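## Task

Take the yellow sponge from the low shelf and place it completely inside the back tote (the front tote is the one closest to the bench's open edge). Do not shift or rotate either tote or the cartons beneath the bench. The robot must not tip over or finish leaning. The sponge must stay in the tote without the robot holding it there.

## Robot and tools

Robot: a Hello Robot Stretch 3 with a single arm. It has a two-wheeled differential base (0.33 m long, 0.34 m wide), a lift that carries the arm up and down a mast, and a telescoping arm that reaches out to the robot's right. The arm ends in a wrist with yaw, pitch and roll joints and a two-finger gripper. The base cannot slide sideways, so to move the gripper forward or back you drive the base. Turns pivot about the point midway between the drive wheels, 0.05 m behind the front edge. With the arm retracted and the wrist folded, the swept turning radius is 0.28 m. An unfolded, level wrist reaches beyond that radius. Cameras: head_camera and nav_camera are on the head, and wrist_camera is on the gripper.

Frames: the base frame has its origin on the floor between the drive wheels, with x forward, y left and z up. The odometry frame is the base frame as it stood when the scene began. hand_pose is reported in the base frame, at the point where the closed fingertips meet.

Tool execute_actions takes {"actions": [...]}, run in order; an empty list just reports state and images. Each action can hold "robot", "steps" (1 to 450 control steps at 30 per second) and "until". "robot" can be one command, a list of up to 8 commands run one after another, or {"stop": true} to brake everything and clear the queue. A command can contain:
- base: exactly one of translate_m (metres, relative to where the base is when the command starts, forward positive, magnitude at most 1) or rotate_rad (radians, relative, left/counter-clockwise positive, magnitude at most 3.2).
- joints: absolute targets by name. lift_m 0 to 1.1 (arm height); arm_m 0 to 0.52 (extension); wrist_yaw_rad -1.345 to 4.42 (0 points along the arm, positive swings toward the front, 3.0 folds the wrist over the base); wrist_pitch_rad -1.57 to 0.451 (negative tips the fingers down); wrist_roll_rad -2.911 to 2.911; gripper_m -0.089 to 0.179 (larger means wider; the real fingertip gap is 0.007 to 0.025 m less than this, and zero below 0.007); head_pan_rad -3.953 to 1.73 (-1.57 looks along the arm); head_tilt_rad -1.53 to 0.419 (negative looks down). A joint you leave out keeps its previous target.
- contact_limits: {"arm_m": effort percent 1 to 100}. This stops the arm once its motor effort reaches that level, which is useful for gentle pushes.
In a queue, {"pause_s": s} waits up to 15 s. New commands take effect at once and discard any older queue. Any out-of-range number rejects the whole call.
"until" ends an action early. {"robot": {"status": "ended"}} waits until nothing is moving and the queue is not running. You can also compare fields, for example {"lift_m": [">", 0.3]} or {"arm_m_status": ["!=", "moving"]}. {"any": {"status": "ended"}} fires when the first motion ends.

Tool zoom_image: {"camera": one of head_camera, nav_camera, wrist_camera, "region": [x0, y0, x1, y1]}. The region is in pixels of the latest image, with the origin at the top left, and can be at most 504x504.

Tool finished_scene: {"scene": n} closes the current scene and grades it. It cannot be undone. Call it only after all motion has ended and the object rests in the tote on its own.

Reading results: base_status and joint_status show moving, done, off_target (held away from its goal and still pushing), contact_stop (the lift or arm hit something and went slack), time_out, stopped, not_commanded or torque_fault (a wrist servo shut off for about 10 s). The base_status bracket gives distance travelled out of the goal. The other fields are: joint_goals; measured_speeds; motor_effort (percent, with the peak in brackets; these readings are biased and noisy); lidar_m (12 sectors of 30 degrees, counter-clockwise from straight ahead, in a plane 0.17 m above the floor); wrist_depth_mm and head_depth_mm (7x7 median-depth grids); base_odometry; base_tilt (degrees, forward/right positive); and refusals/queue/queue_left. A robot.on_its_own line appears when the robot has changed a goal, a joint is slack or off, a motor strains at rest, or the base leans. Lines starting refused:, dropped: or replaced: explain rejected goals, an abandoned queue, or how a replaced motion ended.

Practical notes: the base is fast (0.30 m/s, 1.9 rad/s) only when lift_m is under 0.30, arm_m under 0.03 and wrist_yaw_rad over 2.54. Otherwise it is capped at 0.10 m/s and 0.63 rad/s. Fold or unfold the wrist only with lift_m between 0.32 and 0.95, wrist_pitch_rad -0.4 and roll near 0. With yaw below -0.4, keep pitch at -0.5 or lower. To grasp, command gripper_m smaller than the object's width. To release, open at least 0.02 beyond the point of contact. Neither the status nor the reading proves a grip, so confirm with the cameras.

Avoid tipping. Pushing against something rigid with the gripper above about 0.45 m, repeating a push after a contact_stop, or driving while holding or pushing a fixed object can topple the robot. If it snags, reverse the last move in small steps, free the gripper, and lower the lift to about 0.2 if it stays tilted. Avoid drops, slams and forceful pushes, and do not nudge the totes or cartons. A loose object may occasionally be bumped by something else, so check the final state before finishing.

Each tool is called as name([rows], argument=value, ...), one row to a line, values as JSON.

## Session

execute_actions([
  {"robot":{"joints":{"head_tilt_rad":-0.7,"head_pan_rad":-1}},"steps":60,"until":{"robot":{"status":"ended"}}},
])

Scene clock: 1.07 s.
robot.base_odometry: x=+0.000 y=+0.000 heading=+0.000 (m, m, rad; robot's odometry frame)
robot.turned_by_wheels: +0.000 (rad since the last result)
robot.turned_by_imu: +0.000 (rad since the last result)
robot.base_tilt: forward=+0.3 right=+1.8 (deg)
robot.lidar_m: 0.99 1.11 1.97 1.92 2.19 1.25 1.24 1.37 2.43 2.15 1.19 1.00
robot.head_depth_mm: 2138 2302 2516 2133 1669 1380 1178 / 2411 2652 2787 2135 1683 1391 1174 / 2573 2847 2952 2139 1678 1386 1177 / 2400 2668 2812 2155 1694 1389 1180 / 2141 2307 2521 1640 1637 1390 1185 / 1959 1392 2353 1702 1557 1402 1187 / 1790 1394 2062 1721 1382 1389 1184
robot.base_status: not_commanded
robot.joint_positions: lift_m=+0.557 arm_m=+0.002 wrist_yaw_rad=+3.129 wrist_pitch_rad=-0.354 wrist_roll_rad=+0.014 gripper_m=+0.037 head_pan_rad=-0.993 head_tilt_rad=-0.691
robot.joint_goals: lift_m=+0.557 arm_m=+0.002 wrist_yaw_rad=+3.129 wrist_pitch_rad=-0.354 wrist_roll_rad=+0.014 gripper_m=+0.037 head_pan_rad=-1.000 head_tilt_rad=-0.700
robot.joint_status: lift_m=not_commanded arm_m=not_commanded wrist_yaw_rad=not_commanded wrist_pitch_rad=not_commanded wrist_roll_rad=not_commanded gripper_m=not_commanded head_pan_rad=done head_tilt_rad=done
robot.measured_speeds: translate_m=+0.000 rotate_rad=+0.000 lift_m=+0.000 arm_m=+0.000 wrist_yaw_rad=+0.000 wrist_pitch_rad=+0.000 wrist_roll_rad=+0.000 head_pan_rad=+0.000 head_tilt_rad=+0.000
robot: refusals=0 queue=done queue_left=0
robot.motor_effort: left_wheel=+0(0) right_wheel=+0(0) lift_m=+28(28) arm_m=+0(1) wrist_yaw_rad=+0(0) wrist_pitch_rad=+4(4) wrist_roll_rad=-1(0) gripper_m=+0(0) head_pan_rad=-3(49) head_tilt_rad=-4(45) (%)
robot.hand_pose: x=-0.0184 y=+0.0850 z=+0.5843 quat_wxyz=(+0.130, +0.701, +0.120, +0.691) (m; robot's base frame)
robot.wrist_depth_mm: - - - - - - - / - - - - - - - / - - - - - - - / - - - - - - - / - - - - - - - / 939 933 - 877 - 893 862 / 805 796 756 767 764 748 744
pictures: head_camera (sideways: a quarter turn clockwise sets it upright), nav_camera (sideways: a quarter turn counterclockwise sets it upright), wrist_camera
camera_calibration (this result's frames):
head_camera: T_world_to_cam=[[-0.300793, 0.531684, -0.791729, 1.05456], [0.864139, 0.503162, 0.00959513, -0.0216358], [0.40347, -0.681278, -0.610797, 0.745149], [0, 0, 0, 1]] pos_world=[0.035256, -0.0421545, 1.29027]
nav_camera: T_world_to_cam=[[0.399569, -0.540495, 0.740412, -0.925058], [-0.831585, -0.5536, 0.044647, 0.00813429], [0.385761, -0.633555, -0.670668, 0.828633], [0, 0, 0, 1]] pos_world=[0.056734, 0.0294993, 1.2403]
wrist_camera: T_world_to_cam=[[0.998694, -0.0151183, -0.0488124, 0.0507952], [-0.0495289, -0.521438, -0.85185, 0.572903], [-0.0125741, 0.853155, -0.521506, 0.394988], [0, 0, 0, 1]] pos_world=[-0.017387, -0.0374849, 0.696496]
Images, in order (width x height): head_camera 896x504, nav_camera 672x504, wrist_camera 644x364.

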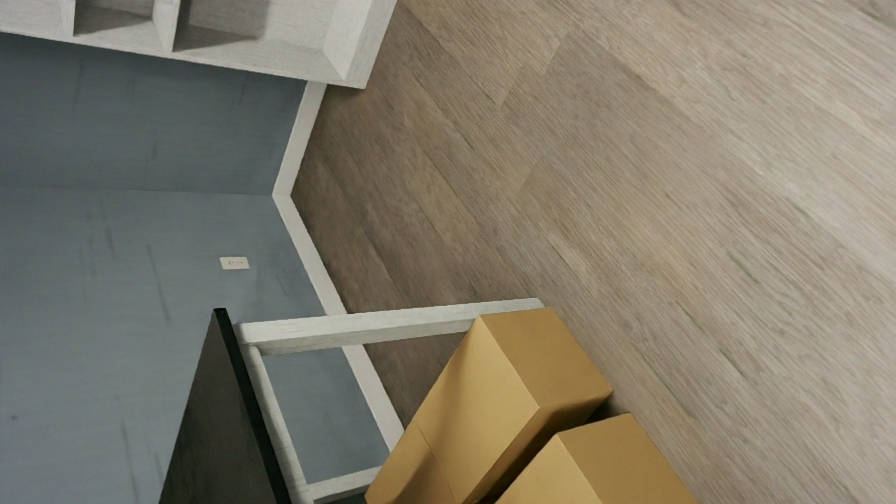

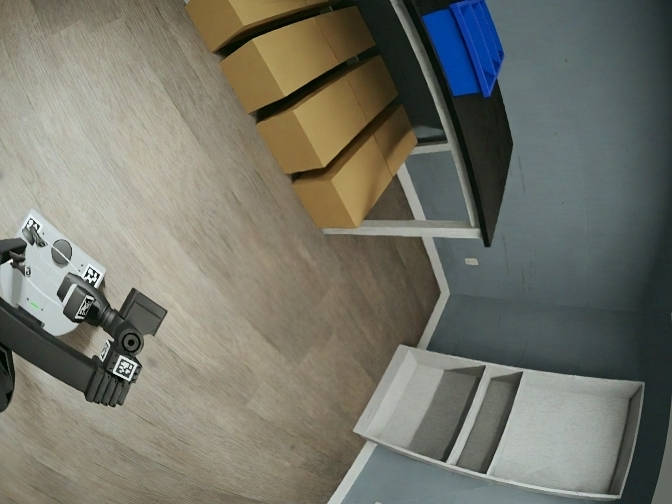

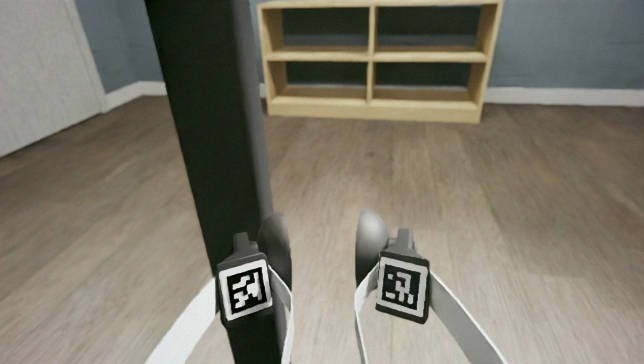

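execute_actions([
  {"robot":{"joints":{"head_pan_rad":-0.1,"head_tilt_rad":-0.6,"lift_m":0.28}},"steps":30},
])

execute_actions([
  {"robot":{"joints":{"head_pan_rad":1.5}},"steps":60,"until":{"robot":{"status":"ended"}}},
])

Scene clock: 9.80 s.
robot.base_odometry: x=+0.000 y=+0.000 heading=+0.000 (m, m, rad; robot's odometry frame)
robot.turned_by_wheels: +0.000 (rad since the last result)
robot.turned_by_imu: -0.001 (rad since the last result)
robot.base_tilt: forward=+0.3 right=+1.7 (deg)
robot.lidar_m: 0.99 1.12 1.97 1.92 2.19 1.25 1.24 1.38 2.44 2.15 1.19 0.99
robot.head_depth_mm: 1562 1679 1037 1895 1437 1420 1222 / 1584 1465 990 1909 1446 1421 1223 / 1593 1473 1000 2008 1559 1428 1229 / 1607 1725 1136 1919 1447 1430 1231 / 1621 1731 1143 1963 1508 1445 1232 / 1613 1739 1153 2128 1464 1448 1236 / 1631 1784 1158 2203 1436 1488 1234
robot.base_status: not_commanded
robot.joint_positions: lift_m=+0.477 arm_m=+0.002 wrist_yaw_rad=+3.129 wrist_pitch_rad=-0.354 wrist_roll_rad=+0.014 gripper_m=+0.037 head_pan_rad=-0.107 head_tilt_rad=-0.606
robot.joint_goals: lift_m=+0.280 arm_m=+0.002 wrist_yaw_rad=+3.129 wrist_pitch_rad=-0.354 wrist_roll_rad=+0.014 gripper_m=+0.037 head_pan_rad=-0.100 head_tilt_rad=-0.600
robot.joint_status: lift_m=moving arm_m=not_commanded wrist_yaw_rad=not_commanded wrist_pitch_rad=not_commanded wrist_roll_rad=not_commanded gripper_m=not_commanded head_pan_rad=moving head_tilt_rad=moving
robot.measured_speeds: translate_m=+0.000 rotate_rad=+0.000 lift_m=-0.110 arm_m=+0.000 wrist_yaw_rad=+0.000 wrist_pitch_rad=+0.000 wrist_roll_rad=+0.000 head_pan_rad=+0.000 head_tilt_rad=+0.000
robot: refusals=0 queue=running queue_left=0
robot.motor_effort: left_wheel=+0(0) right_wheel=+0(1) lift_m=+25(29) arm_m=+0(0) wrist_yaw_rad=+0(1) wrist_pitch_rad=+4(4) wrist_roll_rad=+0(1) gripper_m=+0(0) head_pan_rad=+4(50) head_tilt_rad=+4(15) (%)
robot.hand_pose: x=-0.0184 y=+0.0849 z=+0.5041 quat_wxyz=(+0.130, +0.701, +0.120, +0.691) (m; robot's base frame)
robot.wrist_depth_mm: - - - - - - - / - - - - - - - / - - - - - - - / - - - - - - - / - - - 970 - 931 915 / 809 811 - 826 - 793 769 / 700 695 660 680 680 673 665
pictures: head_camera (sideways: a quarter turn clockwise sets it upright), nav_camera (sideways: a quarter turn counterclockwise sets it upright), wrist_camera
camera_calibration (this result's frames):
head_camera: T_world_to_cam=[[-0.53338, 0.0961975, -0.840388, 1.11942], [0.156307, 0.987612, 0.0138449, -0.022852], [0.831309, -0.123974, -0.541808, 0.652788], [0, 0, 0, 1]] pos_world=[0.0579795, -0.00418807, 1.29475]
nav_camera: T_world_to_cam=[[0.606803, -0.0257346, 0.794435, -0.996738], [-0.10142, -0.993813, 0.0452732, 0.00286005], [0.788355, -0.108044, -0.605659, 0.741612], [0, 0, 0, 1]] pos_world=[0.0204601, 0.0573182, 1.24088]
wrist_camera: T_world_to_cam=[[0.998693, -0.015131, -0.0488115, 0.04688], [-0.0495314, -0.521661, -0.851714, 0.504502], [-0.0125758, 0.853018, -0.521729, 0.353302], [0, 0, 0, 1]] pos_world=[-0.017387, -0.0374847, 0.616307]
Images, in order (width x height): head_camera 896x504, nav_camera 672x504, wrist_camera 644x364.

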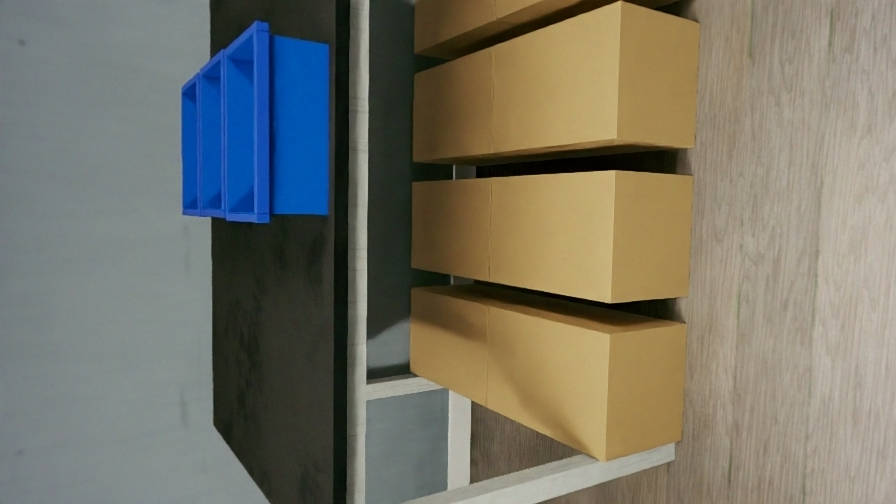

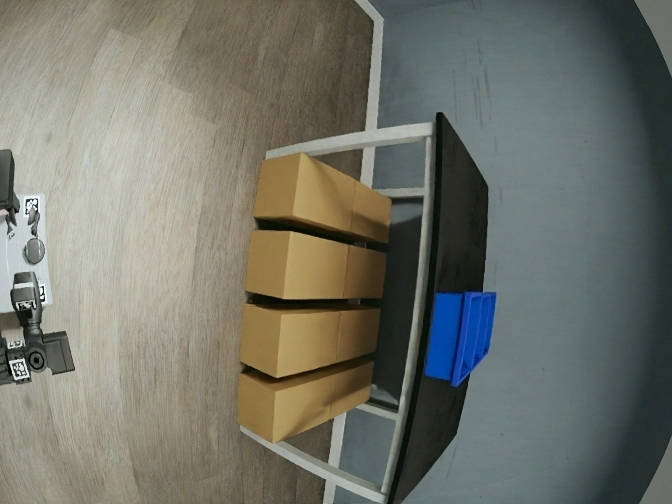

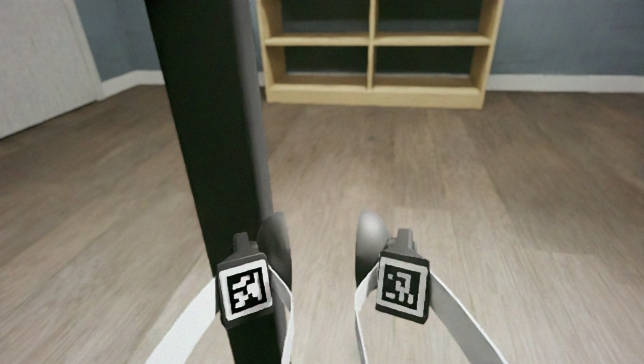

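Scene clock: 11.80 s.
robot.base_odometry: x=+0.000 y=+0.000 heading=+0.000 (m, m, rad; robot's odometry frame)
robot.turned_by_wheels: +0.000 (rad since the last result)
robot.turned_by_imu: +0.000 (rad since the last result)
robot.base_tilt: forward=+0.3 right=+1.5 (deg)
robot.lidar_m: 0.99 1.12 1.97 1.92 2.18 1.25 1.24 1.37 2.43 2.15 1.19 1.00
robot.head_depth_mm: 1900 2099 2239 2312 1805 1461 1223 / 1938 2121 2248 2240 1836 1465 1221 / 1943 2148 2293 2294 1833 1466 1220 / 1954 2169 2208 2283 1846 1471 1229 / 1984 2172 2324 2343 1844 1476 1229 / 1997 2206 2363 2356 1851 1481 1227 / 2028 2253 2502 2486 1848 1474 1271
robot.base_status: not_commanded
robot.joint_positions: lift_m=+0.281 arm_m=+0.002 wrist_yaw_rad=+3.129 wrist_pitch_rad=-0.355 wrist_roll_rad=+0.014 gripper_m=+0.037 head_pan_rad=+1.493 head_tilt_rad=-0.606
robot.joint_goals: lift_m=+0.280 arm_m=+0.002 wrist_yaw_rad=+3.129 wrist_pitch_rad=-0.355 wrist_roll_rad=+0.014 gripper_m=+0.037 head_pan_rad=+1.500 head_tilt_rad=-0.600
robot.joint_status: lift_m=moving arm_m=not_commanded wrist_yaw_rad=not_commanded wrist_pitch_rad=not_commanded wrist_roll_rad=not_commanded gripper_m=not_commanded head_pan_rad=done head_tilt_rad=done
robot.measured_speeds: translate_m=+0.000 rotate_rad=+0.000 lift_m=-0.016 arm_m=+0.000 wrist_yaw_rad=+0.000 wrist_pitch_rad=+0.000 wrist_roll_rad=+0.000 head_pan_rad=+0.000 head_tilt_rad=+0.000
robot: refusals=0 queue=done queue_left=0
robot.motor_effort: left_wheel=+0(0) right_wheel=+0(0) lift_m=+24(25) arm_m=-1(0) wrist_yaw_rad=+0(0) wrist_pitch_rad=+4(4) wrist_roll_rad=+0(1) gripper_m=+0(0) head_pan_rad=+4(49) head_tilt_rad=+3(2) (%)
robot.hand_pose: x=-0.0184 y=+0.0849 z=+0.3076 quat_wxyz=(+0.130, +0.701, +0.120, +0.691) (m; robot's base frame)
robot.wrist_depth_mm: - - - - - - - / - - - - - - - / - - - - - - - / 857 848 - 837 806 804 787 / 672 665 - 657 664 640 641 / 558 549 - 542 - 528 542 / 478 497 - - 456 462 456
pictures: head_camera (sideways: a quarter turn clockwise sets it upright), nav_camera (sideways: a quarter turn counterclockwise sets it upright), wrist_camera
camera_calibration (this result's frames):
head_camera: T_world_to_cam=[[-0.0805644, -0.53583, -0.840474, 1.11677], [-0.991756, 0.127386, 0.0138528, -0.0158591], [0.0996423, 0.834661, -0.541675, 0.657078], [0, 0, 0, 1]] pos_world=[0.00877084, 0.0519808, 1.29476]
nav_camera: T_world_to_cam=[[0.00798721, 0.60717, 0.794532, -0.993211], [0.996351, -0.0723516, 0.0452741, -0.00383752], [0.0849747, 0.791271, -0.605533, 0.745739], [0, 0, 0, 1]] pos_world=[-0.0516125, 0.0126892, 1.24088]
wrist_camera: T_world_to_cam=[[0.998693, -0.0151625, -0.04881, 0.037292], [-0.0495386, -0.522202, -0.851382, 0.337074], [-0.0125796, 0.852687, -0.522271, 0.251054], [0, 0, 0, 1]] pos_world=[-0.0173869, -0.0374843, 0.419917]
Images, in order (width x height): head_camera 896x504, nav_camera 672x504, wrist_camera 644x364.

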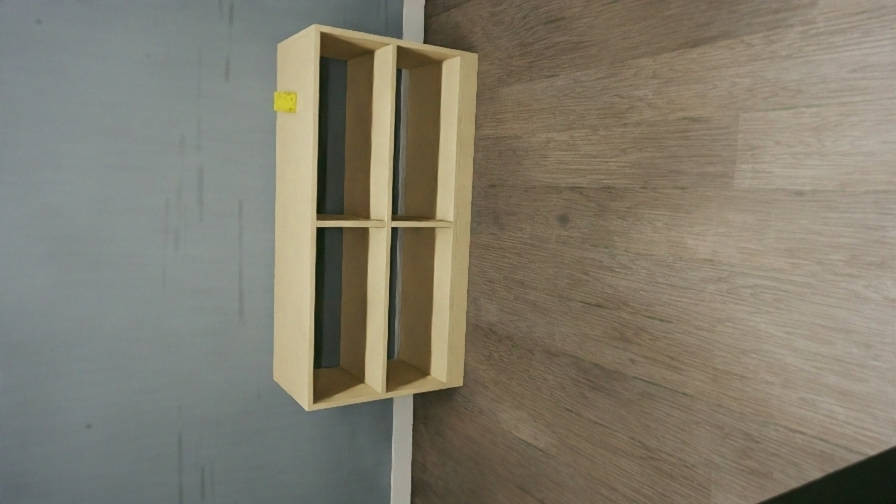

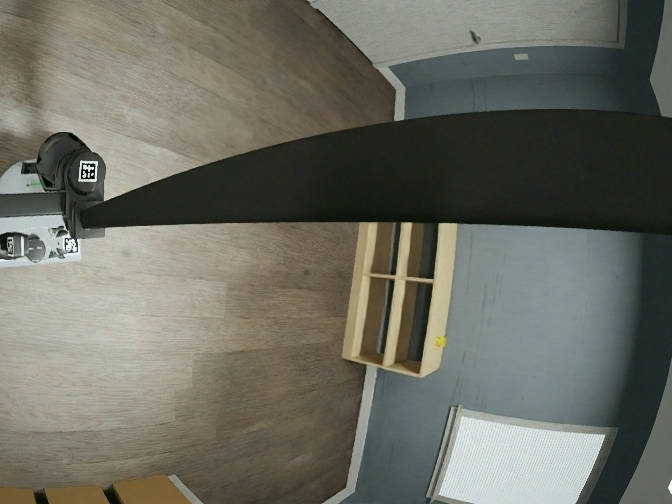

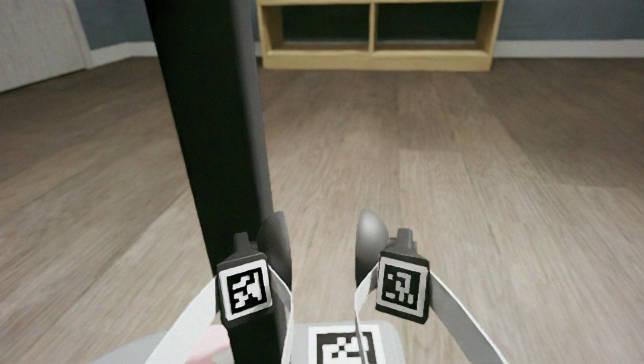

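execute_actions([
  {"robot":[{"base":{"rotate_rad":1.135},"joints":{"head_pan_rad":-1.57,"head_tilt_rad":-0.8}},{"base":{"translate_m":1}},{"base":{"translate_m":0.47}},{"base":{"rotate_rad":1.826}},{"joints":{"lift_m":0.75,"wrist_pitch_rad":-0.4}},{"joints":{"wrist_yaw_rad":0,"gripper_m":0.15}}],"steps":450,"until":{"robot":{"status":"ended"}}},
  {"steps":400,"until":{"robot":{"status":"ended"}}},
])

Scene clock: 58.53 s.
robot.base_odometry: x=+0.621 y=+1.333 heading=+2.961 (m, m, rad; robot's odometry frame)
robot.turned_by_wheels: +2.961 (rad since the last result)
robot.turned_by_imu: +2.915 (rad since the last result)
robot.base_tilt: forward=+0.3 right=+1.7 (deg)
robot.lidar_m: 2.16 1.95 2.29 3.56 1.06 1.26 1.58 1.23 0.51 0.65 0.65 1.15
robot.head_depth_mm: 737 840 976 1167 1438 1326 - / 737 842 975 1135 1356 1302 - / 736 837 973 992 859 1024 - / 735 840 973 965 859 1091 1142 / 736 839 972 997 857 1157 1139 / 734 838 977 1000 861 1161 1137 / 733 838 971 1003 864 1104 1146
robot.base_status: done (rotate_rad +1.8259 of +1.8260)
robot.joint_positions: lift_m=+0.750 arm_m=+0.002 wrist_yaw_rad=+0.004 wrist_pitch_rad=-0.414 wrist_roll_rad=+0.014 gripper_m=+0.150 head_pan_rad=-1.563 head_tilt_rad=-0.791
robot.joint_goals: lift_m=+0.750 arm_m=+0.002 wrist_yaw_rad=+0.000 wrist_pitch_rad=-0.400 wrist_roll_rad=+0.014 gripper_m=+0.150 head_pan_rad=-1.570 head_tilt_rad=-0.800
robot.joint_status: lift_m=done arm_m=not_commanded wrist_yaw_rad=done wrist_pitch_rad=done wrist_roll_rad=not_commanded gripper_m=done head_pan_rad=done head_tilt_rad=done
robot.measured_speeds: translate_m=+0.000 rotate_rad=+0.000 lift_m=+0.000 arm_m=+0.000 wrist_yaw_rad=+0.000 wrist_pitch_rad=+0.000 wrist_roll_rad=+0.000 head_pan_rad=+0.000 head_tilt_rad=+0.000
robot: refusals=0 queue=done queue_left=0
robot.motor_effort: left_wheel=-2(8) right_wheel=+3(15) lift_m=+32(36) arm_m=-1(1) wrist_yaw_rad=-4(5) wrist_pitch_rad=+4(5) wrist_roll_rad=-1(1) gripper_m=+0(81) head_pan_rad=-3(49) head_tilt_rad=-5(26) (%)
robot.hand_pose: x=-0.0207 y=-0.3720 z=+0.7634 quat_wxyz=(+0.688, +0.146, -0.696, -0.145) (m; robot's base frame)
robot.wrist_depth_mm: 579 593 574 586 581 582 572 / 643 648 652 640 619 625 627 / 680 665 649 634 667 681 683 / 504 515 473 467 509 769 752 / 418 420 407 396 401 794 840 / 375 - 363 360 353 350 883 / 513 564 574 576 537 881 892
pictures: head_camera (sideways: a quarter turn clockwise sets it upright), nav_camera (sideways: a quarter turn counterclockwise sets it upright), wrist_camera
camera_calibration (this result's frames):
head_camera: T_world_to_cam=[[0.0334786, 0.685658, -0.727154, 0.968355], [0.999021, -0.0440055, 0.00450125, -0.015826], [-0.0289124, -0.726593, -0.68646, 0.846208], [0, 0, 0, 1]] pos_world=[0.00785732, -0.0498081, 1.2851]
nav_camera: T_world_to_cam=[[0.0448497, -0.741015, 0.669988, -0.831118], [-0.99883, -0.0211234, 0.0435, 0.0106535], [-0.0180817, -0.671156, -0.741096, 0.922694], [0, 0, 0, 1]] pos_world=[0.0646004, 0.00362467, 1.24018]
wrist_camera: T_world_to_cam=[[-0.998818, 0.00203071, -0.0485684, 0.0197922], [0.0409947, 0.572126, -0.819141, 0.870763], [0.0261238, -0.820163, -0.571533, 0.294781], [0, 0, 0, 1]] pos_world=[-0.0236287, -0.256458, 0.882716]
Images, in order (width x height): head_camera 896x504, nav_camera 672x504, wrist_camera 644x364.

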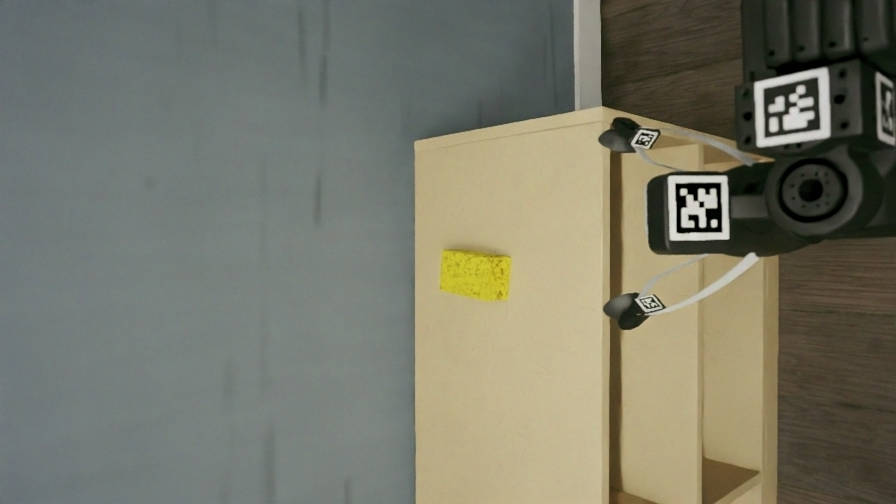

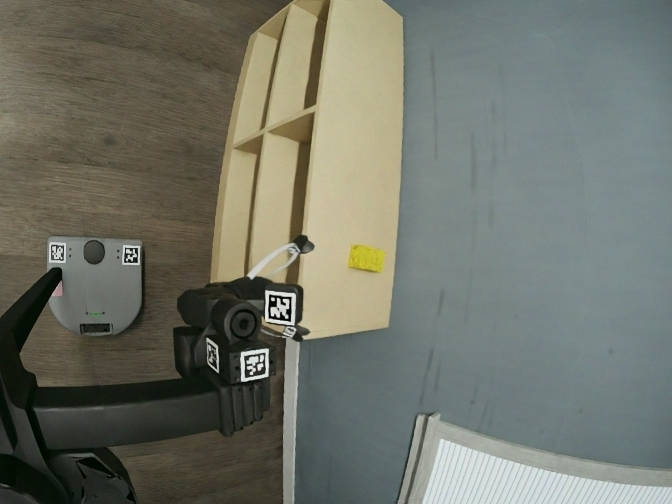

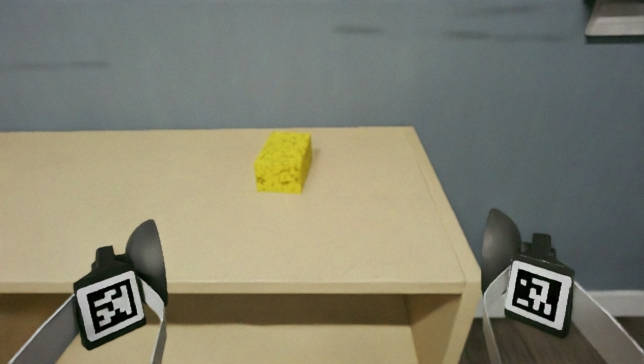

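execute_actions([
  {"robot":[{"base":{"translate_m":0.05},"joints":{"arm_m":0.385,"lift_m":0.77,"wrist_pitch_rad":-0.8}},{"joints":{"lift_m":0.695}}],"steps":450,"until":{"robot":{"status":"ended"}}},
])

Scene clock: 70.50 s.
robot.base_odometry: x=+0.571 y=+1.342 heading=+2.961 (m, m, rad; robot's odometry frame)
robot.turned_by_wheels: +0.000 (rad since the last result)
robot.turned_by_imu: -0.001 (rad since the last result)
robot.base_tilt: forward=+0.2 right=+1.6 (deg)
robot.lidar_m: 2.10 1.91 2.22 3.56 1.09 1.26 1.62 1.24 0.52 0.87 0.62 1.10
robot.head_depth_mm: 738 841 978 1168 1439 1346 - / 738 839 976 1108 - 1070 1136 / 738 840 968 - 855 1153 1136 / 737 837 974 993 860 1163 1137 / 735 840 974 995 856 1157 1137 / 737 837 973 1001 863 1162 1141 / 735 836 974 999 864 1045 1147
robot.base_status: done (translate_m +0.0500 of +0.0500)
robot.joint_positions: lift_m=+0.695 arm_m=+0.385 wrist_yaw_rad=+0.002 wrist_pitch_rad=-0.808 wrist_roll_rad=+0.014 gripper_m=+0.150 head_pan_rad=-1.563 head_tilt_rad=-0.791
robot.joint_goals: lift_m=+0.695 arm_m=+0.385 wrist_yaw_rad=+0.000 wrist_pitch_rad=-0.800 wrist_roll_rad=+0.014 gripper_m=+0.150 head_pan_rad=-1.570 head_tilt_rad=-0.800
robot.joint_status: lift_m=done arm_m=done wrist_yaw_rad=done wrist_pitch_rad=done wrist_roll_rad=not_commanded gripper_m=done head_pan_rad=done head_tilt_rad=done
robot.measured_speeds: translate_m=+0.000 rotate_rad=+0.000 lift_m=+0.000 arm_m=+0.000 wrist_yaw_rad=+0.000 wrist_pitch_rad=+0.000 wrist_roll_rad=+0.000 head_pan_rad=+0.000 head_tilt_rad=+0.000
robot: refusals=0 queue=done queue_left=0
robot.motor_effort: left_wheel=-2(3) right_wheel=+3(9) lift_m=+25(34) arm_m=+3(3) wrist_yaw_rad=-2(4) wrist_pitch_rad=+2(5) wrist_roll_rad=+0(0) gripper_m=+0(0) head_pan_rad=-3(4) head_tilt_rad=-6(5) (%)
robot.hand_pose: x=-0.0213 y=-0.6893 z=+0.6319 quat_wxyz=(+0.646, +0.277, -0.654, -0.280) (m; robot's base frame)
robot.wrist_depth_mm: 287 293 293 293 290 293 290 / 270 267 268 266 263 262 268 / 240 240 237 237 234 233 231 / 214 214 209 158 206 209 208 / 194 198 186 144 187 193 189 / 181 - 137 132 173 174 173 / - 162 144 123 160 161 160
pictures: head_camera (sideways: a quarter turn clockwise sets it upright), nav_camera (sideways: a quarter turn counterclockwise sets it upright), wrist_camera
camera_calibration (this result's frames):
head_camera: T_world_to_cam=[[0.0334784, 0.685658, -0.727154, 0.968355], [0.999021, -0.0440052, 0.00450127, -0.015826], [-0.0289122, -0.726593, -0.68646, 0.846208], [0, 0, 0, 1]] pos_world=[0.00785733, -0.0498081, 1.2851]
nav_camera: T_world_to_cam=[[0.0448499, -0.741015, 0.669989, -0.831119], [-0.99883, -0.0211236, 0.0435, 0.0106535], [-0.0180816, -0.671156, -0.741096, 0.922694], [0, 0, 0, 1]] pos_world=[0.0646004, 0.00362466, 1.24018]
wrist_camera: T_world_to_cam=[[-0.998844, 0.0222151, -0.0426339, 0.0236572], [0.0416434, 0.842923, -0.53642, 0.952626], [0.0240205, -0.537575, -0.842874, 0.325606], [0, 0, 0, 1]] pos_world=[-0.023862, -0.628479, 0.786461]
Images, in order (width x height): head_camera 896x504, nav_camera 672x504, wrist_camera 644x364.

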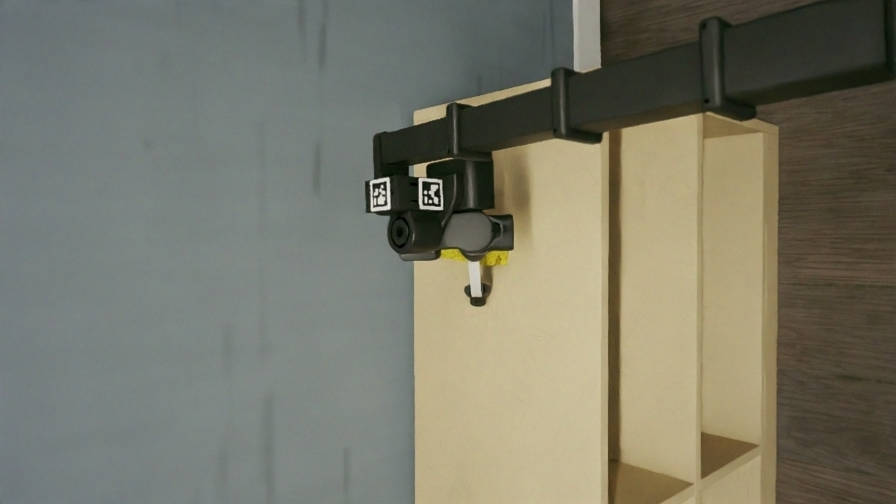

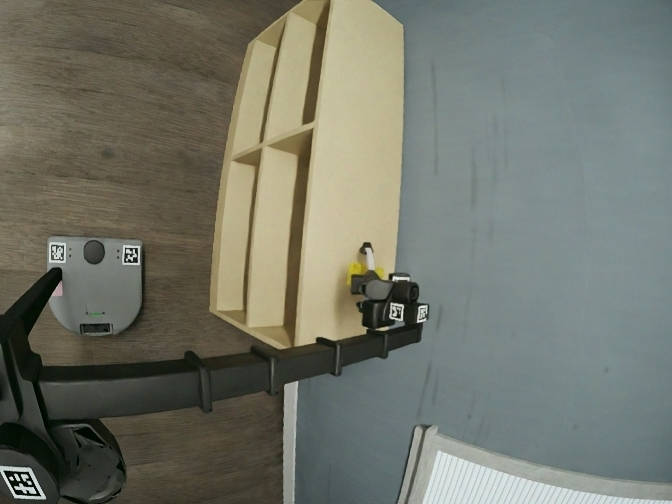

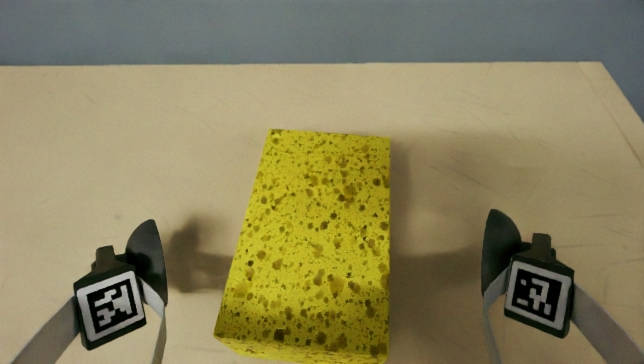

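execute_actions([
  {"robot":[{"joints":{"gripper_m":0.01}},{"joints":{"lift_m":0.75}},{"base":{"rotate_rad":-0.84},"joints":{"lift_m":0.85,"arm_m":0.05}},{"base":{"translate_m":-0.6},"joints":{"lift_m":1.1,"wrist_pitch_rad":-0.1}},{"base":{"rotate_rad":-0.745},"joints":{"head_pan_rad":-2.6,"head_tilt_rad":-0.9}}],"steps":450,"until":{"robot":{"status":"ended"}}},
  {"steps":200,"until":{"robot":{"status":"ended"}}},
])

Scene clock: 96.60 s.
robot.base_odometry: x=+0.885 y=+0.830 heading=+1.376 (m, m, rad; robot's odometry frame)
robot.turned_by_wheels: -1.585 (rad since the last result)
robot.turned_by_imu: -1.570 (rad since the last result)
robot.base_tilt: forward=+0.3 right=+1.6 (deg)
robot.lidar_m: 0.94 1.22 1.67 2.50 2.07 2.73 1.19 0.49 0.61 1.22 1.27 1.37
robot.head_depth_mm: 1277 2494 2029 1709 1447 1251 1108 / 909 2567 1738 1668 1457 1257 1127 / 914 835 1646 1392 1423 1253 1144 / 961 769 1510 1390 1200 1230 1149 / 999 771 619 723 973 1236 1107 / 1026 773 620 1331 1248 1259 1107 / 1091 775 644 1360 1394 1270 1112
robot.base_status: done (rotate_rad -0.7449 of -0.7450)
robot.joint_positions: lift_m=+1.099 arm_m=+0.050 wrist_yaw_rad=+0.002 wrist_pitch_rad=-0.124 wrist_roll_rad=+0.014 gripper_m=+0.027 head_pan_rad=-2.593 head_tilt_rad=-0.889
robot.joint_goals: lift_m=+1.100 arm_m=+0.050 wrist_yaw_rad=+0.000 wrist_pitch_rad=-0.100 wrist_roll_rad=+0.014 gripper_m=+0.026 head_pan_rad=-2.600 head_tilt_rad=-0.900
robot.joint_status: lift_m=done arm_m=done wrist_yaw_rad=done wrist_pitch_rad=done wrist_roll_rad=not_commanded gripper_m=done head_pan_rad=done head_tilt_rad=done
robot.measured_speeds: translate_m=+0.000 rotate_rad=+0.000 lift_m=+0.000 arm_m=+0.000 wrist_yaw_rad=+0.000 wrist_pitch_rad=+0.000 wrist_roll_rad=+0.000 head_pan_rad=+0.000 head_tilt_rad=+0.000
robot: refusals=0 queue=done queue_left=0
robot.on_its_own: gripper_m is held at +0.026, not at your +0.010, by its stall guard, which is not easing now
robot.motor_effort: left_wheel=+2(5) right_wheel=-4(11) lift_m=+33(33) arm_m=-3(3) wrist_yaw_rad=-2(2) wrist_pitch_rad=+7(7) wrist_roll_rad=-1(0) gripper_m=-20(98) head_pan_rad=-4(49) head_tilt_rad=-7(20) (%)
robot.hand_pose: x=-0.0210 y=-0.4465 z=+1.1817 quat_wxyz=(+0.701, +0.045, -0.710, -0.044) (m; robot's base frame)
robot.wrist_depth_mm: 818 845 849 837 832 846 849 / 872 864 876 873 855 873 869 / 909 918 914 887 903 888 906 / 946 948 917 156 934 947 935 / - - 990 142 146 801 759 / - - 132 130 130 636 588 / - - - 123 - - 480
pictures: head_camera (sideways: a quarter turn clockwise sets it upright), nav_camera (sideways: a quarter turn counterclockwise sets it upright), wrist_camera
camera_calibration (this result's frames):
head_camera: T_world_to_cam=[[0.663023, 0.359964, -0.656374, 0.872279], [0.476695, -0.879068, -0.000568132, -0.0060398], [-0.577202, -0.312514, -0.754436, 0.937957], [0, 0, 0, 1]] pos_world=[-0.0340708, -0.0261737, 1.28017]
nav_camera: T_world_to_cam=[[-0.665109, -0.452549, 0.593994, -0.727771], [-0.536173, 0.843065, 0.0419455, 0.00986056], [-0.519759, -0.290586, -0.803375, 1.00674], [0, 0, 0, 1]] pos_world=[0.0444996, -0.0451226, 1.24066]
wrist_camera: T_world_to_cam=[[-0.998787, -0.0105122, -0.0481095, 0.0338149], [0.0423728, 0.314324, -0.94837, 1.29364], [0.0250914, -0.949257, -0.313497, 0.110138], [0, 0, 0, 1]] pos_world=[-0.0238046, -0.301716, 1.263]
Images, in order (width x height): head_camera 896x504, nav_camera 672x504, wrist_camera 644x364.

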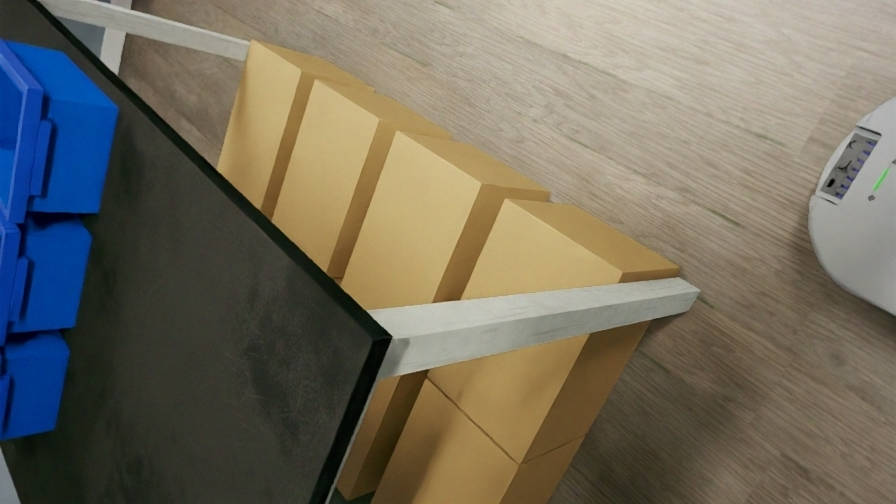

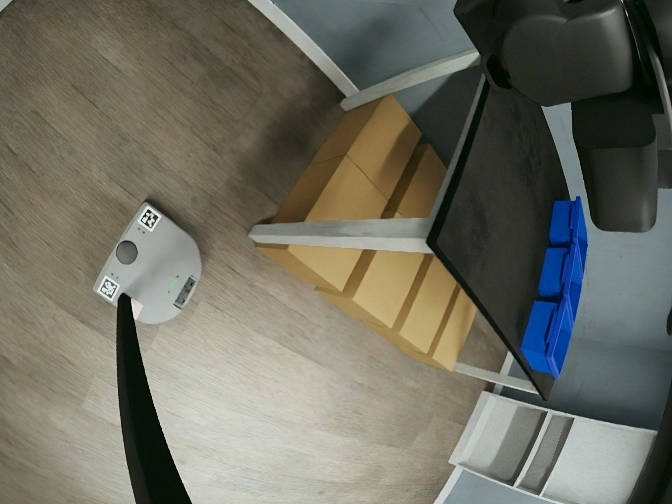

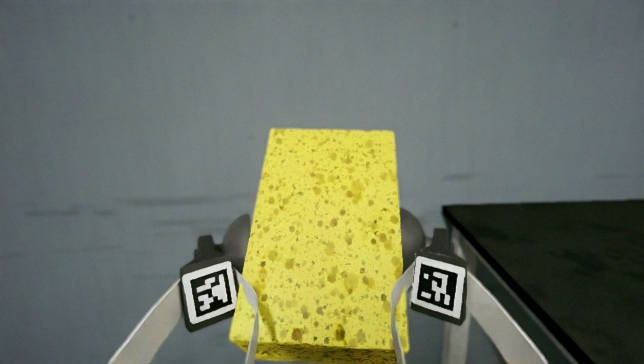

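execute_actions([
  {"robot":[{"base":{"translate_m":-1},"joints":{"arm_m":0.45,"head_pan_rad":-1.57,"head_tilt_rad":-0.6}},{"base":{"translate_m":-0.08},"joints":{"wrist_pitch_rad":-0.3}}],"steps":450,"until":{"robot":{"status":"ended"}}},
])

Scene clock: 115.60 s.
robot.base_odometry: x=+0.676 y=-0.230 heading=+1.376 (m, m, rad; robot's odometry frame)
robot.turned_by_wheels: +0.000 (rad since the last result)
robot.turned_by_imu: -0.002 (rad since the last result)
robot.base_tilt: forward=+0.2 right=+1.8 (deg)
robot.lidar_m: 2.01 2.16 2.63 1.94 2.00 2.43 2.06 0.42 0.31 0.30 0.31 0.46
robot.head_depth_mm: - 1117 1033 527 397 419 965 / 1038 1110 761 543 395 417 967 / - 1127 729 541 392 418 991 / 969 1054 728 538 390 418 1019 / 995 1105 727 536 534 415 972 / 993 1094 1072 541 398 417 975 / 986 1092 1078 722 543 436 1030
robot.base_status: done (translate_m -0.0800 of -0.0800)
robot.joint_positions: lift_m=+1.099 arm_m=+0.450 wrist_yaw_rad=+0.002 wrist_pitch_rad=-0.315 wrist_roll_rad=+0.014 gripper_m=+0.027 head_pan_rad=-1.577 head_tilt_rad=-0.606
robot.joint_goals: lift_m=+1.100 arm_m=+0.450 wrist_yaw_rad=+0.000 wrist_pitch_rad=-0.300 wrist_roll_rad=+0.014 gripper_m=+0.026 head_pan_rad=-1.570 head_tilt_rad=-0.600
robot.joint_status: lift_m=done arm_m=done wrist_yaw_rad=done wrist_pitch_rad=done wrist_roll_rad=not_commanded gripper_m=done head_pan_rad=done head_tilt_rad=done
robot.measured_speeds: translate_m=+0.000 rotate_rad=+0.000 lift_m=+0.000 arm_m=+0.000 wrist_yaw_rad=+0.000 wrist_pitch_rad=+0.000 wrist_roll_rad=+0.000 head_pan_rad=+0.000 head_tilt_rad=+0.000
robot: refusals=0 queue=done queue_left=0
robot.on_its_own: gripper_m is held at +0.026, not at your +0.010, by its stall guard, which is not easing now
robot.motor_effort: left_wheel=+2(2) right_wheel=-3(10) lift_m=+32(33) arm_m=+3(2) wrist_yaw_rad=-3(3) wrist_pitch_rad=+4(7) wrist_roll_rad=-1(0) gripper_m=-20(19) head_pan_rad=+4(50) head_tilt_rad=+3(29) (%)
robot.hand_pose: x=-0.0211 y=-0.8308 z=+1.1349 quat_wxyz=(+0.694, +0.111, -0.703, -0.112) (m; robot's base frame)
robot.wrist_depth_mm: 465 464 475 473 470 476 469 / 504 497 505 502 504 508 503 / 529 537 528 511 532 544 532 / 568 565 575 157 562 584 572 / 560 555 538 142 146 525 513 / 455 447 132 130 130 297 424 / 384 376 303 123 328 312 362
pictures: head_camera (sideways: a quarter turn clockwise sets it upright), nav_camera (sideways: a quarter turn counterclockwise sets it upright), wrist_camera
camera_calibration (this result's frames):
head_camera: T_world_to_cam=[[0.0419179, 0.540116, -0.840546, 1.11612], [0.99834, -0.0559118, 0.0138594, -0.0280074], [-0.0395108, -0.839731, -0.541563, 0.65778], [0, 0, 0, 1]] pos_world=[0.00716497, -0.0520394, 1.29476]
nav_camera: T_world_to_cam=[[0.03559, -0.606073, 0.794613, -0.993485], [-0.998974, 0.000697075, 0.0452748, 0.00833304], [-0.0279938, -0.795409, -0.605426, 0.746289], [0, 0, 0, 1]] pos_world=[0.064574, -0.00852459, 1.24088]
wrist_camera: T_world_to_cam=[[-0.998804, -0.00105701, -0.0488817, 0.0361934], [0.0421291, 0.48877, -0.871395, 1.42771], [0.024813, -0.872412, -0.488141, -0.00732233], [0, 0, 0, 1]] pos_world=[-0.0238164, -0.704172, 1.2423]
Images, in order (width x height): head_camera 896x504, nav_camera 672x504, wrist_camera 644x364.

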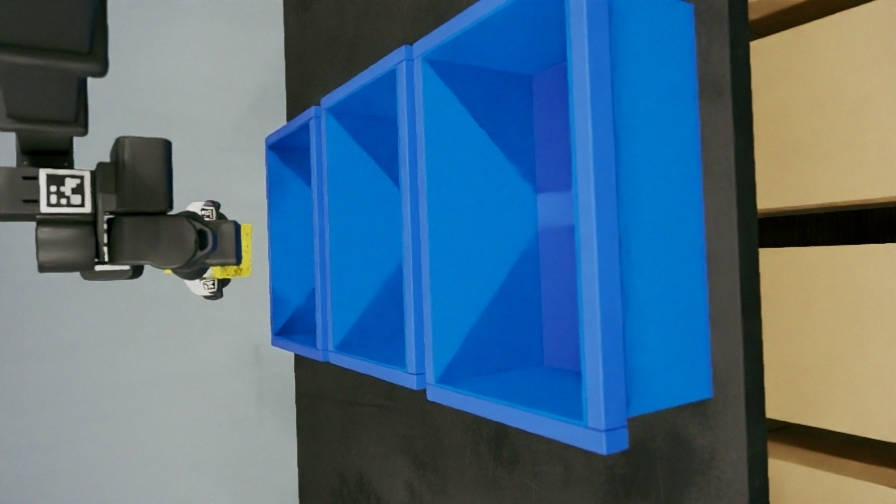

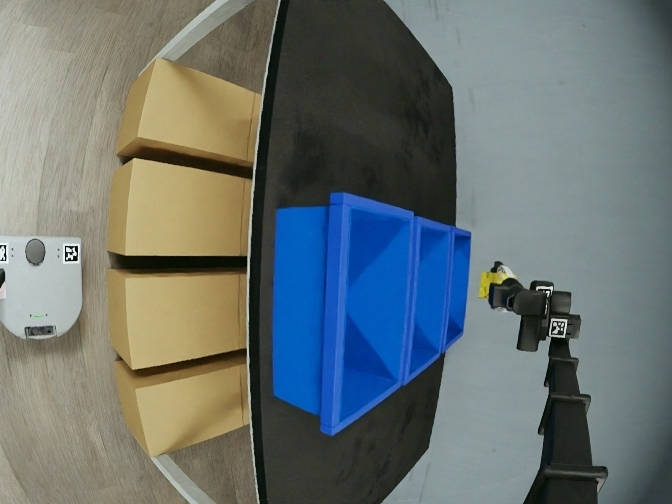

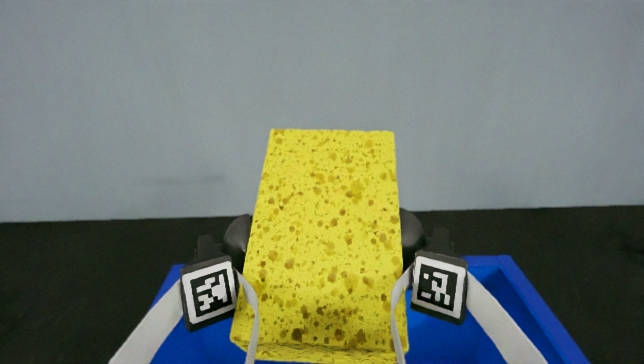

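execute_actions([
  {"robot":[{"joints":{"arm_m":0.5}},{"joints":{"wrist_pitch_rad":-0.6}}],"steps":450,"until":{"robot":{"status":"ended"}}},
])

Scene clock: 124.67 s.
robot.base_odometry: x=+0.676 y=-0.230 heading=+1.376 (m, m, rad; robot's odometry frame)
robot.turned_by_wheels: +0.000 (rad since the last result)
robot.turned_by_imu: -0.001 (rad since the last result)
robot.base_tilt: forward=+0.3 right=+1.7 (deg)
robot.lidar_m: 2.00 2.16 2.63 1.94 2.00 2.43 2.06 0.42 0.31 0.30 0.31 0.47
robot.head_depth_mm: - 1113 1033 526 397 419 964 / - 1115 764 542 394 417 964 / - 1125 732 540 392 418 992 / 978 - 727 539 533 418 1021 / 999 1095 725 537 534 415 975 / 990 1101 1070 541 398 416 980 / 991 1092 1078 721 543 435 1026
robot.base_status: done (translate_m -0.0800 of -0.0800)
robot.joint_positions: lift_m=+1.099 arm_m=+0.500 wrist_yaw_rad=+0.002 wrist_pitch_rad=-0.612 wrist_roll_rad=+0.014 gripper_m=+0.027 head_pan_rad=-1.577 head_tilt_rad=-0.606
robot.joint_goals: lift_m=+1.100 arm_m=+0.500 wrist_yaw_rad=+0.000 wrist_pitch_rad=-0.600 wrist_roll_rad=+0.014 gripper_m=+0.026 head_pan_rad=-1.570 head_tilt_rad=-0.600
robot.joint_status: lift_m=done arm_m=done wrist_yaw_rad=done wrist_pitch_rad=done wrist_roll_rad=not_commanded gripper_m=done head_pan_rad=done head_tilt_rad=done
robot.measured_speeds: translate_m=+0.000 rotate_rad=+0.000 lift_m=+0.000 arm_m=+0.000 wrist_yaw_rad=+0.000 wrist_pitch_rad=+0.000 wrist_roll_rad=+0.000 head_pan_rad=+0.000 head_tilt_rad=+0.000
robot: refusals=0 queue=done queue_left=0
robot.on_its_own: gripper_m is held at +0.026, not at your +0.010, by its stall guard, which is not easing now
robot.motor_effort: left_wheel=+2(2) right_wheel=-3(3) lift_m=+32(32) arm_m=+3(3) wrist_yaw_rad=-2(3) wrist_pitch_rad=+3(5) wrist_roll_rad=+0(1) gripper_m=-20(19) head_pan_rad=+4(4) head_tilt_rad=+3(3) (%)
robot.hand_pose: x=-0.0212 y=-0.8407 z=+1.0705 quat_wxyz=(+0.670, +0.212, -0.678, -0.214) (m; robot's base frame)
robot.wrist_depth_mm: 445 456 452 461 465 465 465 / 496 512 509 504 503 519 511 / 504 501 493 483 484 478 472 / 426 405 258 157 253 255 401 / 371 242 273 142 146 280 337 / 325 213 132 130 130 268 199 / 280 199 273 122 273 271 191
pictures: head_camera (sideways: a quarter turn clockwise sets it upright), nav_camera (sideways: a quarter turn counterclockwise sets it upright), wrist_camera
camera_calibration (this result's frames):
head_camera: T_world_to_cam=[[0.0419174, 0.540066, -0.840578, 1.11616], [0.99834, -0.0559105, 0.0138623, -0.0280112], [-0.0395105, -0.839763, -0.541513, 0.657716], [0, 0, 0, 1]] pos_world=[0.00716499, -0.0520398, 1.29477]
nav_camera: T_world_to_cam=[[0.0355906, -0.606026, 0.794648, -0.993531], [-0.998974, 0.000699276, 0.0452752, 0.00833261], [-0.0279936, -0.795445, -0.605379, 0.746228], [0, 0, 0, 1]] pos_world=[0.064574, -0.00852817, 1.24088]
wrist_camera: T_world_to_cam=[[-0.998827, 0.0134342, -0.0465142, 0.0425532], [0.0418782, 0.721835, -0.690797, 1.37894], [0.0242953, -0.691935, -0.721551, 0.354213], [0, 0, 0, 1]] pos_world=[-0.0238501, -0.750848, 1.21013]
Images, in order (width x height): head_camera 896x504, nav_camera 672x504, wrist_camera 644x364.

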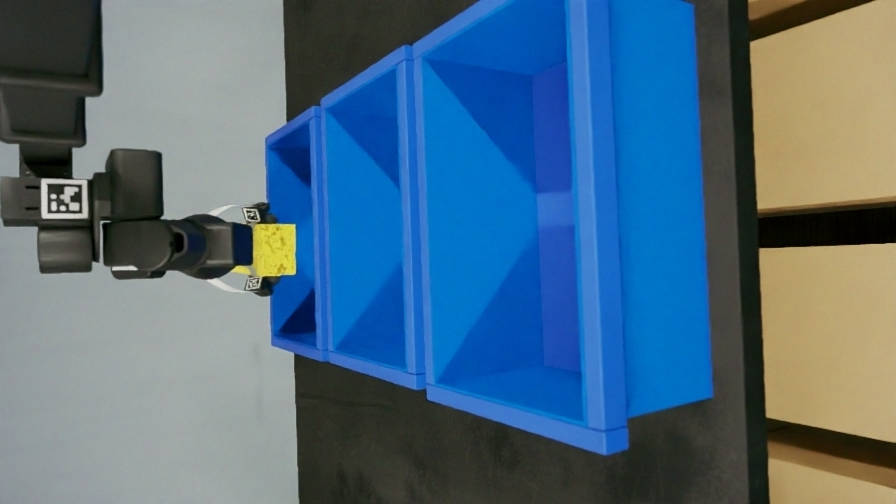

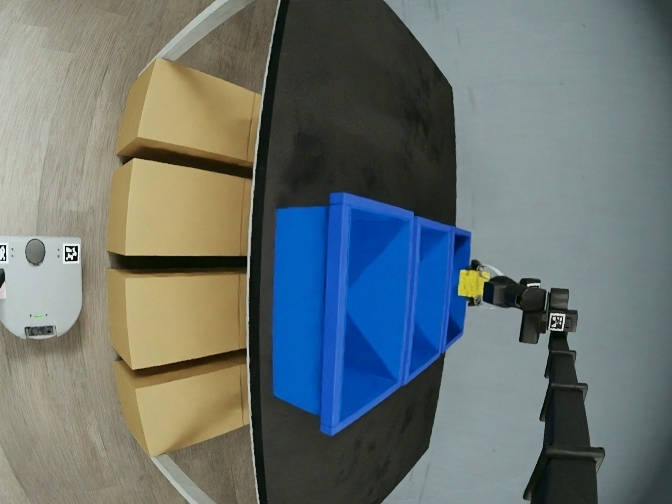

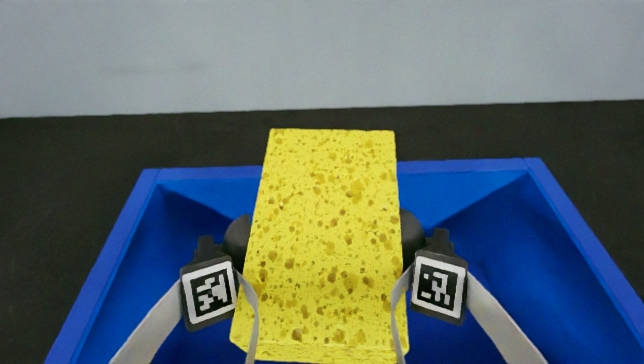

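execute_actions([
  {"robot":[{"joints":{"arm_m":0.52,"wrist_pitch_rad":-0.78}},{"joints":{"lift_m":1.045}}],"steps":450,"until":{"robot":{"status":"ended"}}},
])

Scene clock: 137.17 s.
robot.base_odometry: x=+0.676 y=-0.230 heading=+1.376 (m, m, rad; robot's odometry frame)
robot.turned_by_wheels: +0.000 (rad since the last result)
robot.turned_by_imu: -0.001 (rad since the last result)
robot.base_tilt: forward=+0.3 right=+1.8 (deg)
robot.lidar_m: 2.01 2.16 2.63 1.94 1.99 2.43 2.06 0.42 0.31 0.30 0.31 0.47
robot.head_depth_mm: 1002 - 969 527 396 418 967 / 994 1143 765 542 394 417 969 / 987 1142 729 540 392 418 986 / 987 1090 722 538 532 418 1019 / 996 1099 725 536 535 415 973 / 993 1094 1070 541 397 417 976 / 988 1091 1079 723 543 434 1028
robot.base_status: done (translate_m -0.0800 of -0.0800)
robot.joint_positions: lift_m=+1.045 arm_m=+0.520 wrist_yaw_rad=+0.002 wrist_pitch_rad=-0.790 wrist_roll_rad=+0.014 gripper_m=+0.027 head_pan_rad=-1.577 head_tilt_rad=-0.606
robot.joint_goals: lift_m=+1.045 arm_m=+0.520 wrist_yaw_rad=+0.000 wrist_pitch_rad=-0.780 wrist_roll_rad=+0.014 gripper_m=+0.026 head_pan_rad=-1.570 head_tilt_rad=-0.600
robot.joint_status: lift_m=done arm_m=done wrist_yaw_rad=done wrist_pitch_rad=done wrist_roll_rad=not_commanded gripper_m=done head_pan_rad=done head_tilt_rad=done
robot.measured_speeds: translate_m=+0.000 rotate_rad=+0.000 lift_m=+0.000 arm_m=+0.000 wrist_yaw_rad=+0.000 wrist_pitch_rad=+0.000 wrist_roll_rad=+0.000 head_pan_rad=+0.000 head_tilt_rad=+0.000
robot: refusals=0 queue=done queue_left=0
robot.on_its_own: gripper_m is held at +0.026, not at your +0.010, by its stall guard, which is not easing now
robot.motor_effort: left_wheel=+1(1) right_wheel=-3(3) lift_m=+25(32) arm_m=+3(2) wrist_yaw_rad=-2(2) wrist_pitch_rad=+2(3) wrist_roll_rad=-1(1) gripper_m=-19(19) head_pan_rad=+4(4) head_tilt_rad=+4(4) (%)
robot.hand_pose: x=-0.0213 y=-0.8280 z=+0.9850 quat_wxyz=(+0.649, +0.271, -0.657, -0.274) (m; robot's base frame)
robot.wrist_depth_mm: 409 188 186 187 189 186 185 / 175 199 202 203 206 208 185 / 161 221 236 224 235 242 186 / 162 226 263 157 258 260 187 / 161 225 243 142 147 239 189 / 159 212 132 130 130 219 189 / 160 196 199 122 197 202 190
pictures: head_camera (sideways: a quarter turn clockwise sets it upright), nav_camera (sideways: a quarter turn counterclockwise sets it upright), wrist_camera
camera_calibration (this result's frames):
head_camera: T_world_to_cam=[[0.0419174, 0.540066, -0.840578, 1.11616], [0.99834, -0.0559105, 0.0138624, -0.0280112], [-0.0395105, -0.839763, -0.541513, 0.657715], [0, 0, 0, 1]] pos_world=[0.00716499, -0.0520398, 1.29477]
nav_camera: T_world_to_cam=[[0.0355906, -0.606026, 0.794649, -0.993532], [-0.998974, 0.000699289, 0.0452752, 0.00833261], [-0.0279936, -0.795445, -0.605379, 0.746228], [0, 0, 0, 1]] pos_world=[0.064574, -0.00852819, 1.24088]
wrist_camera: T_world_to_cam=[[-0.998839, 0.0215747, -0.0430801, 0.041681], [0.0417976, 0.83276, -0.552054, 1.26593], [0.023965, -0.553213, -0.832695, 0.525598], [0, 0, 0, 1]] pos_world=[-0.0238762, -0.764347, 1.13832]
Images, in order (width x height): head_camera 896x504, nav_camera 672x504, wrist_camera 644x364.

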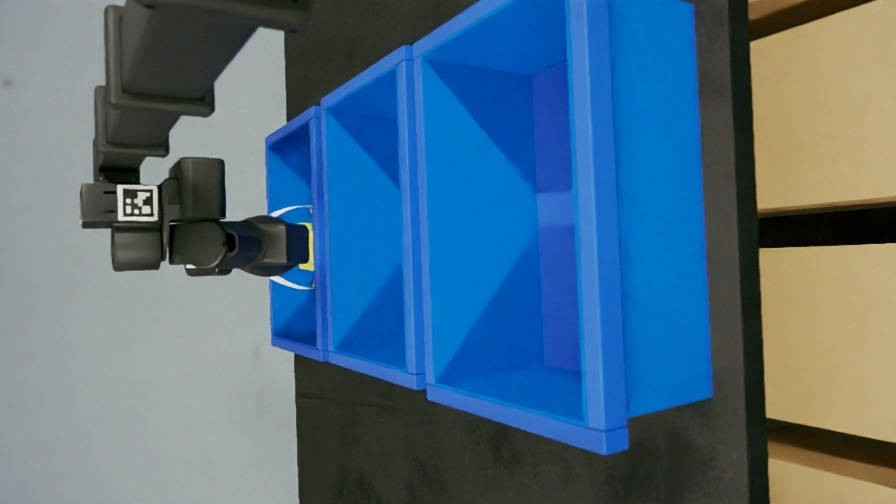

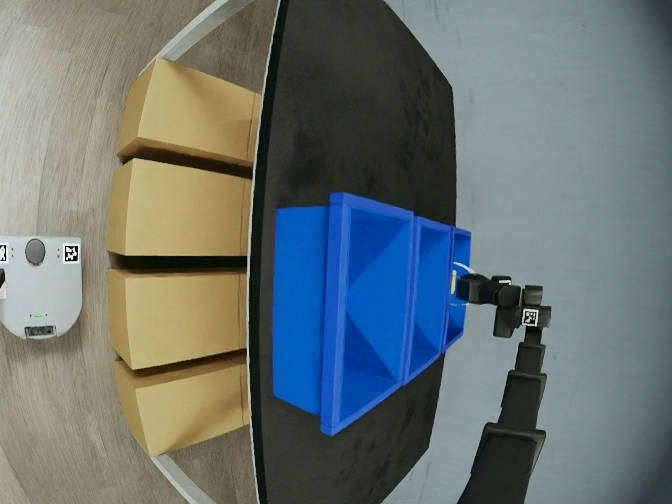

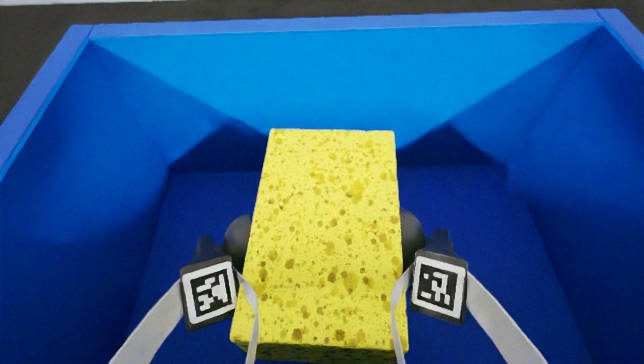

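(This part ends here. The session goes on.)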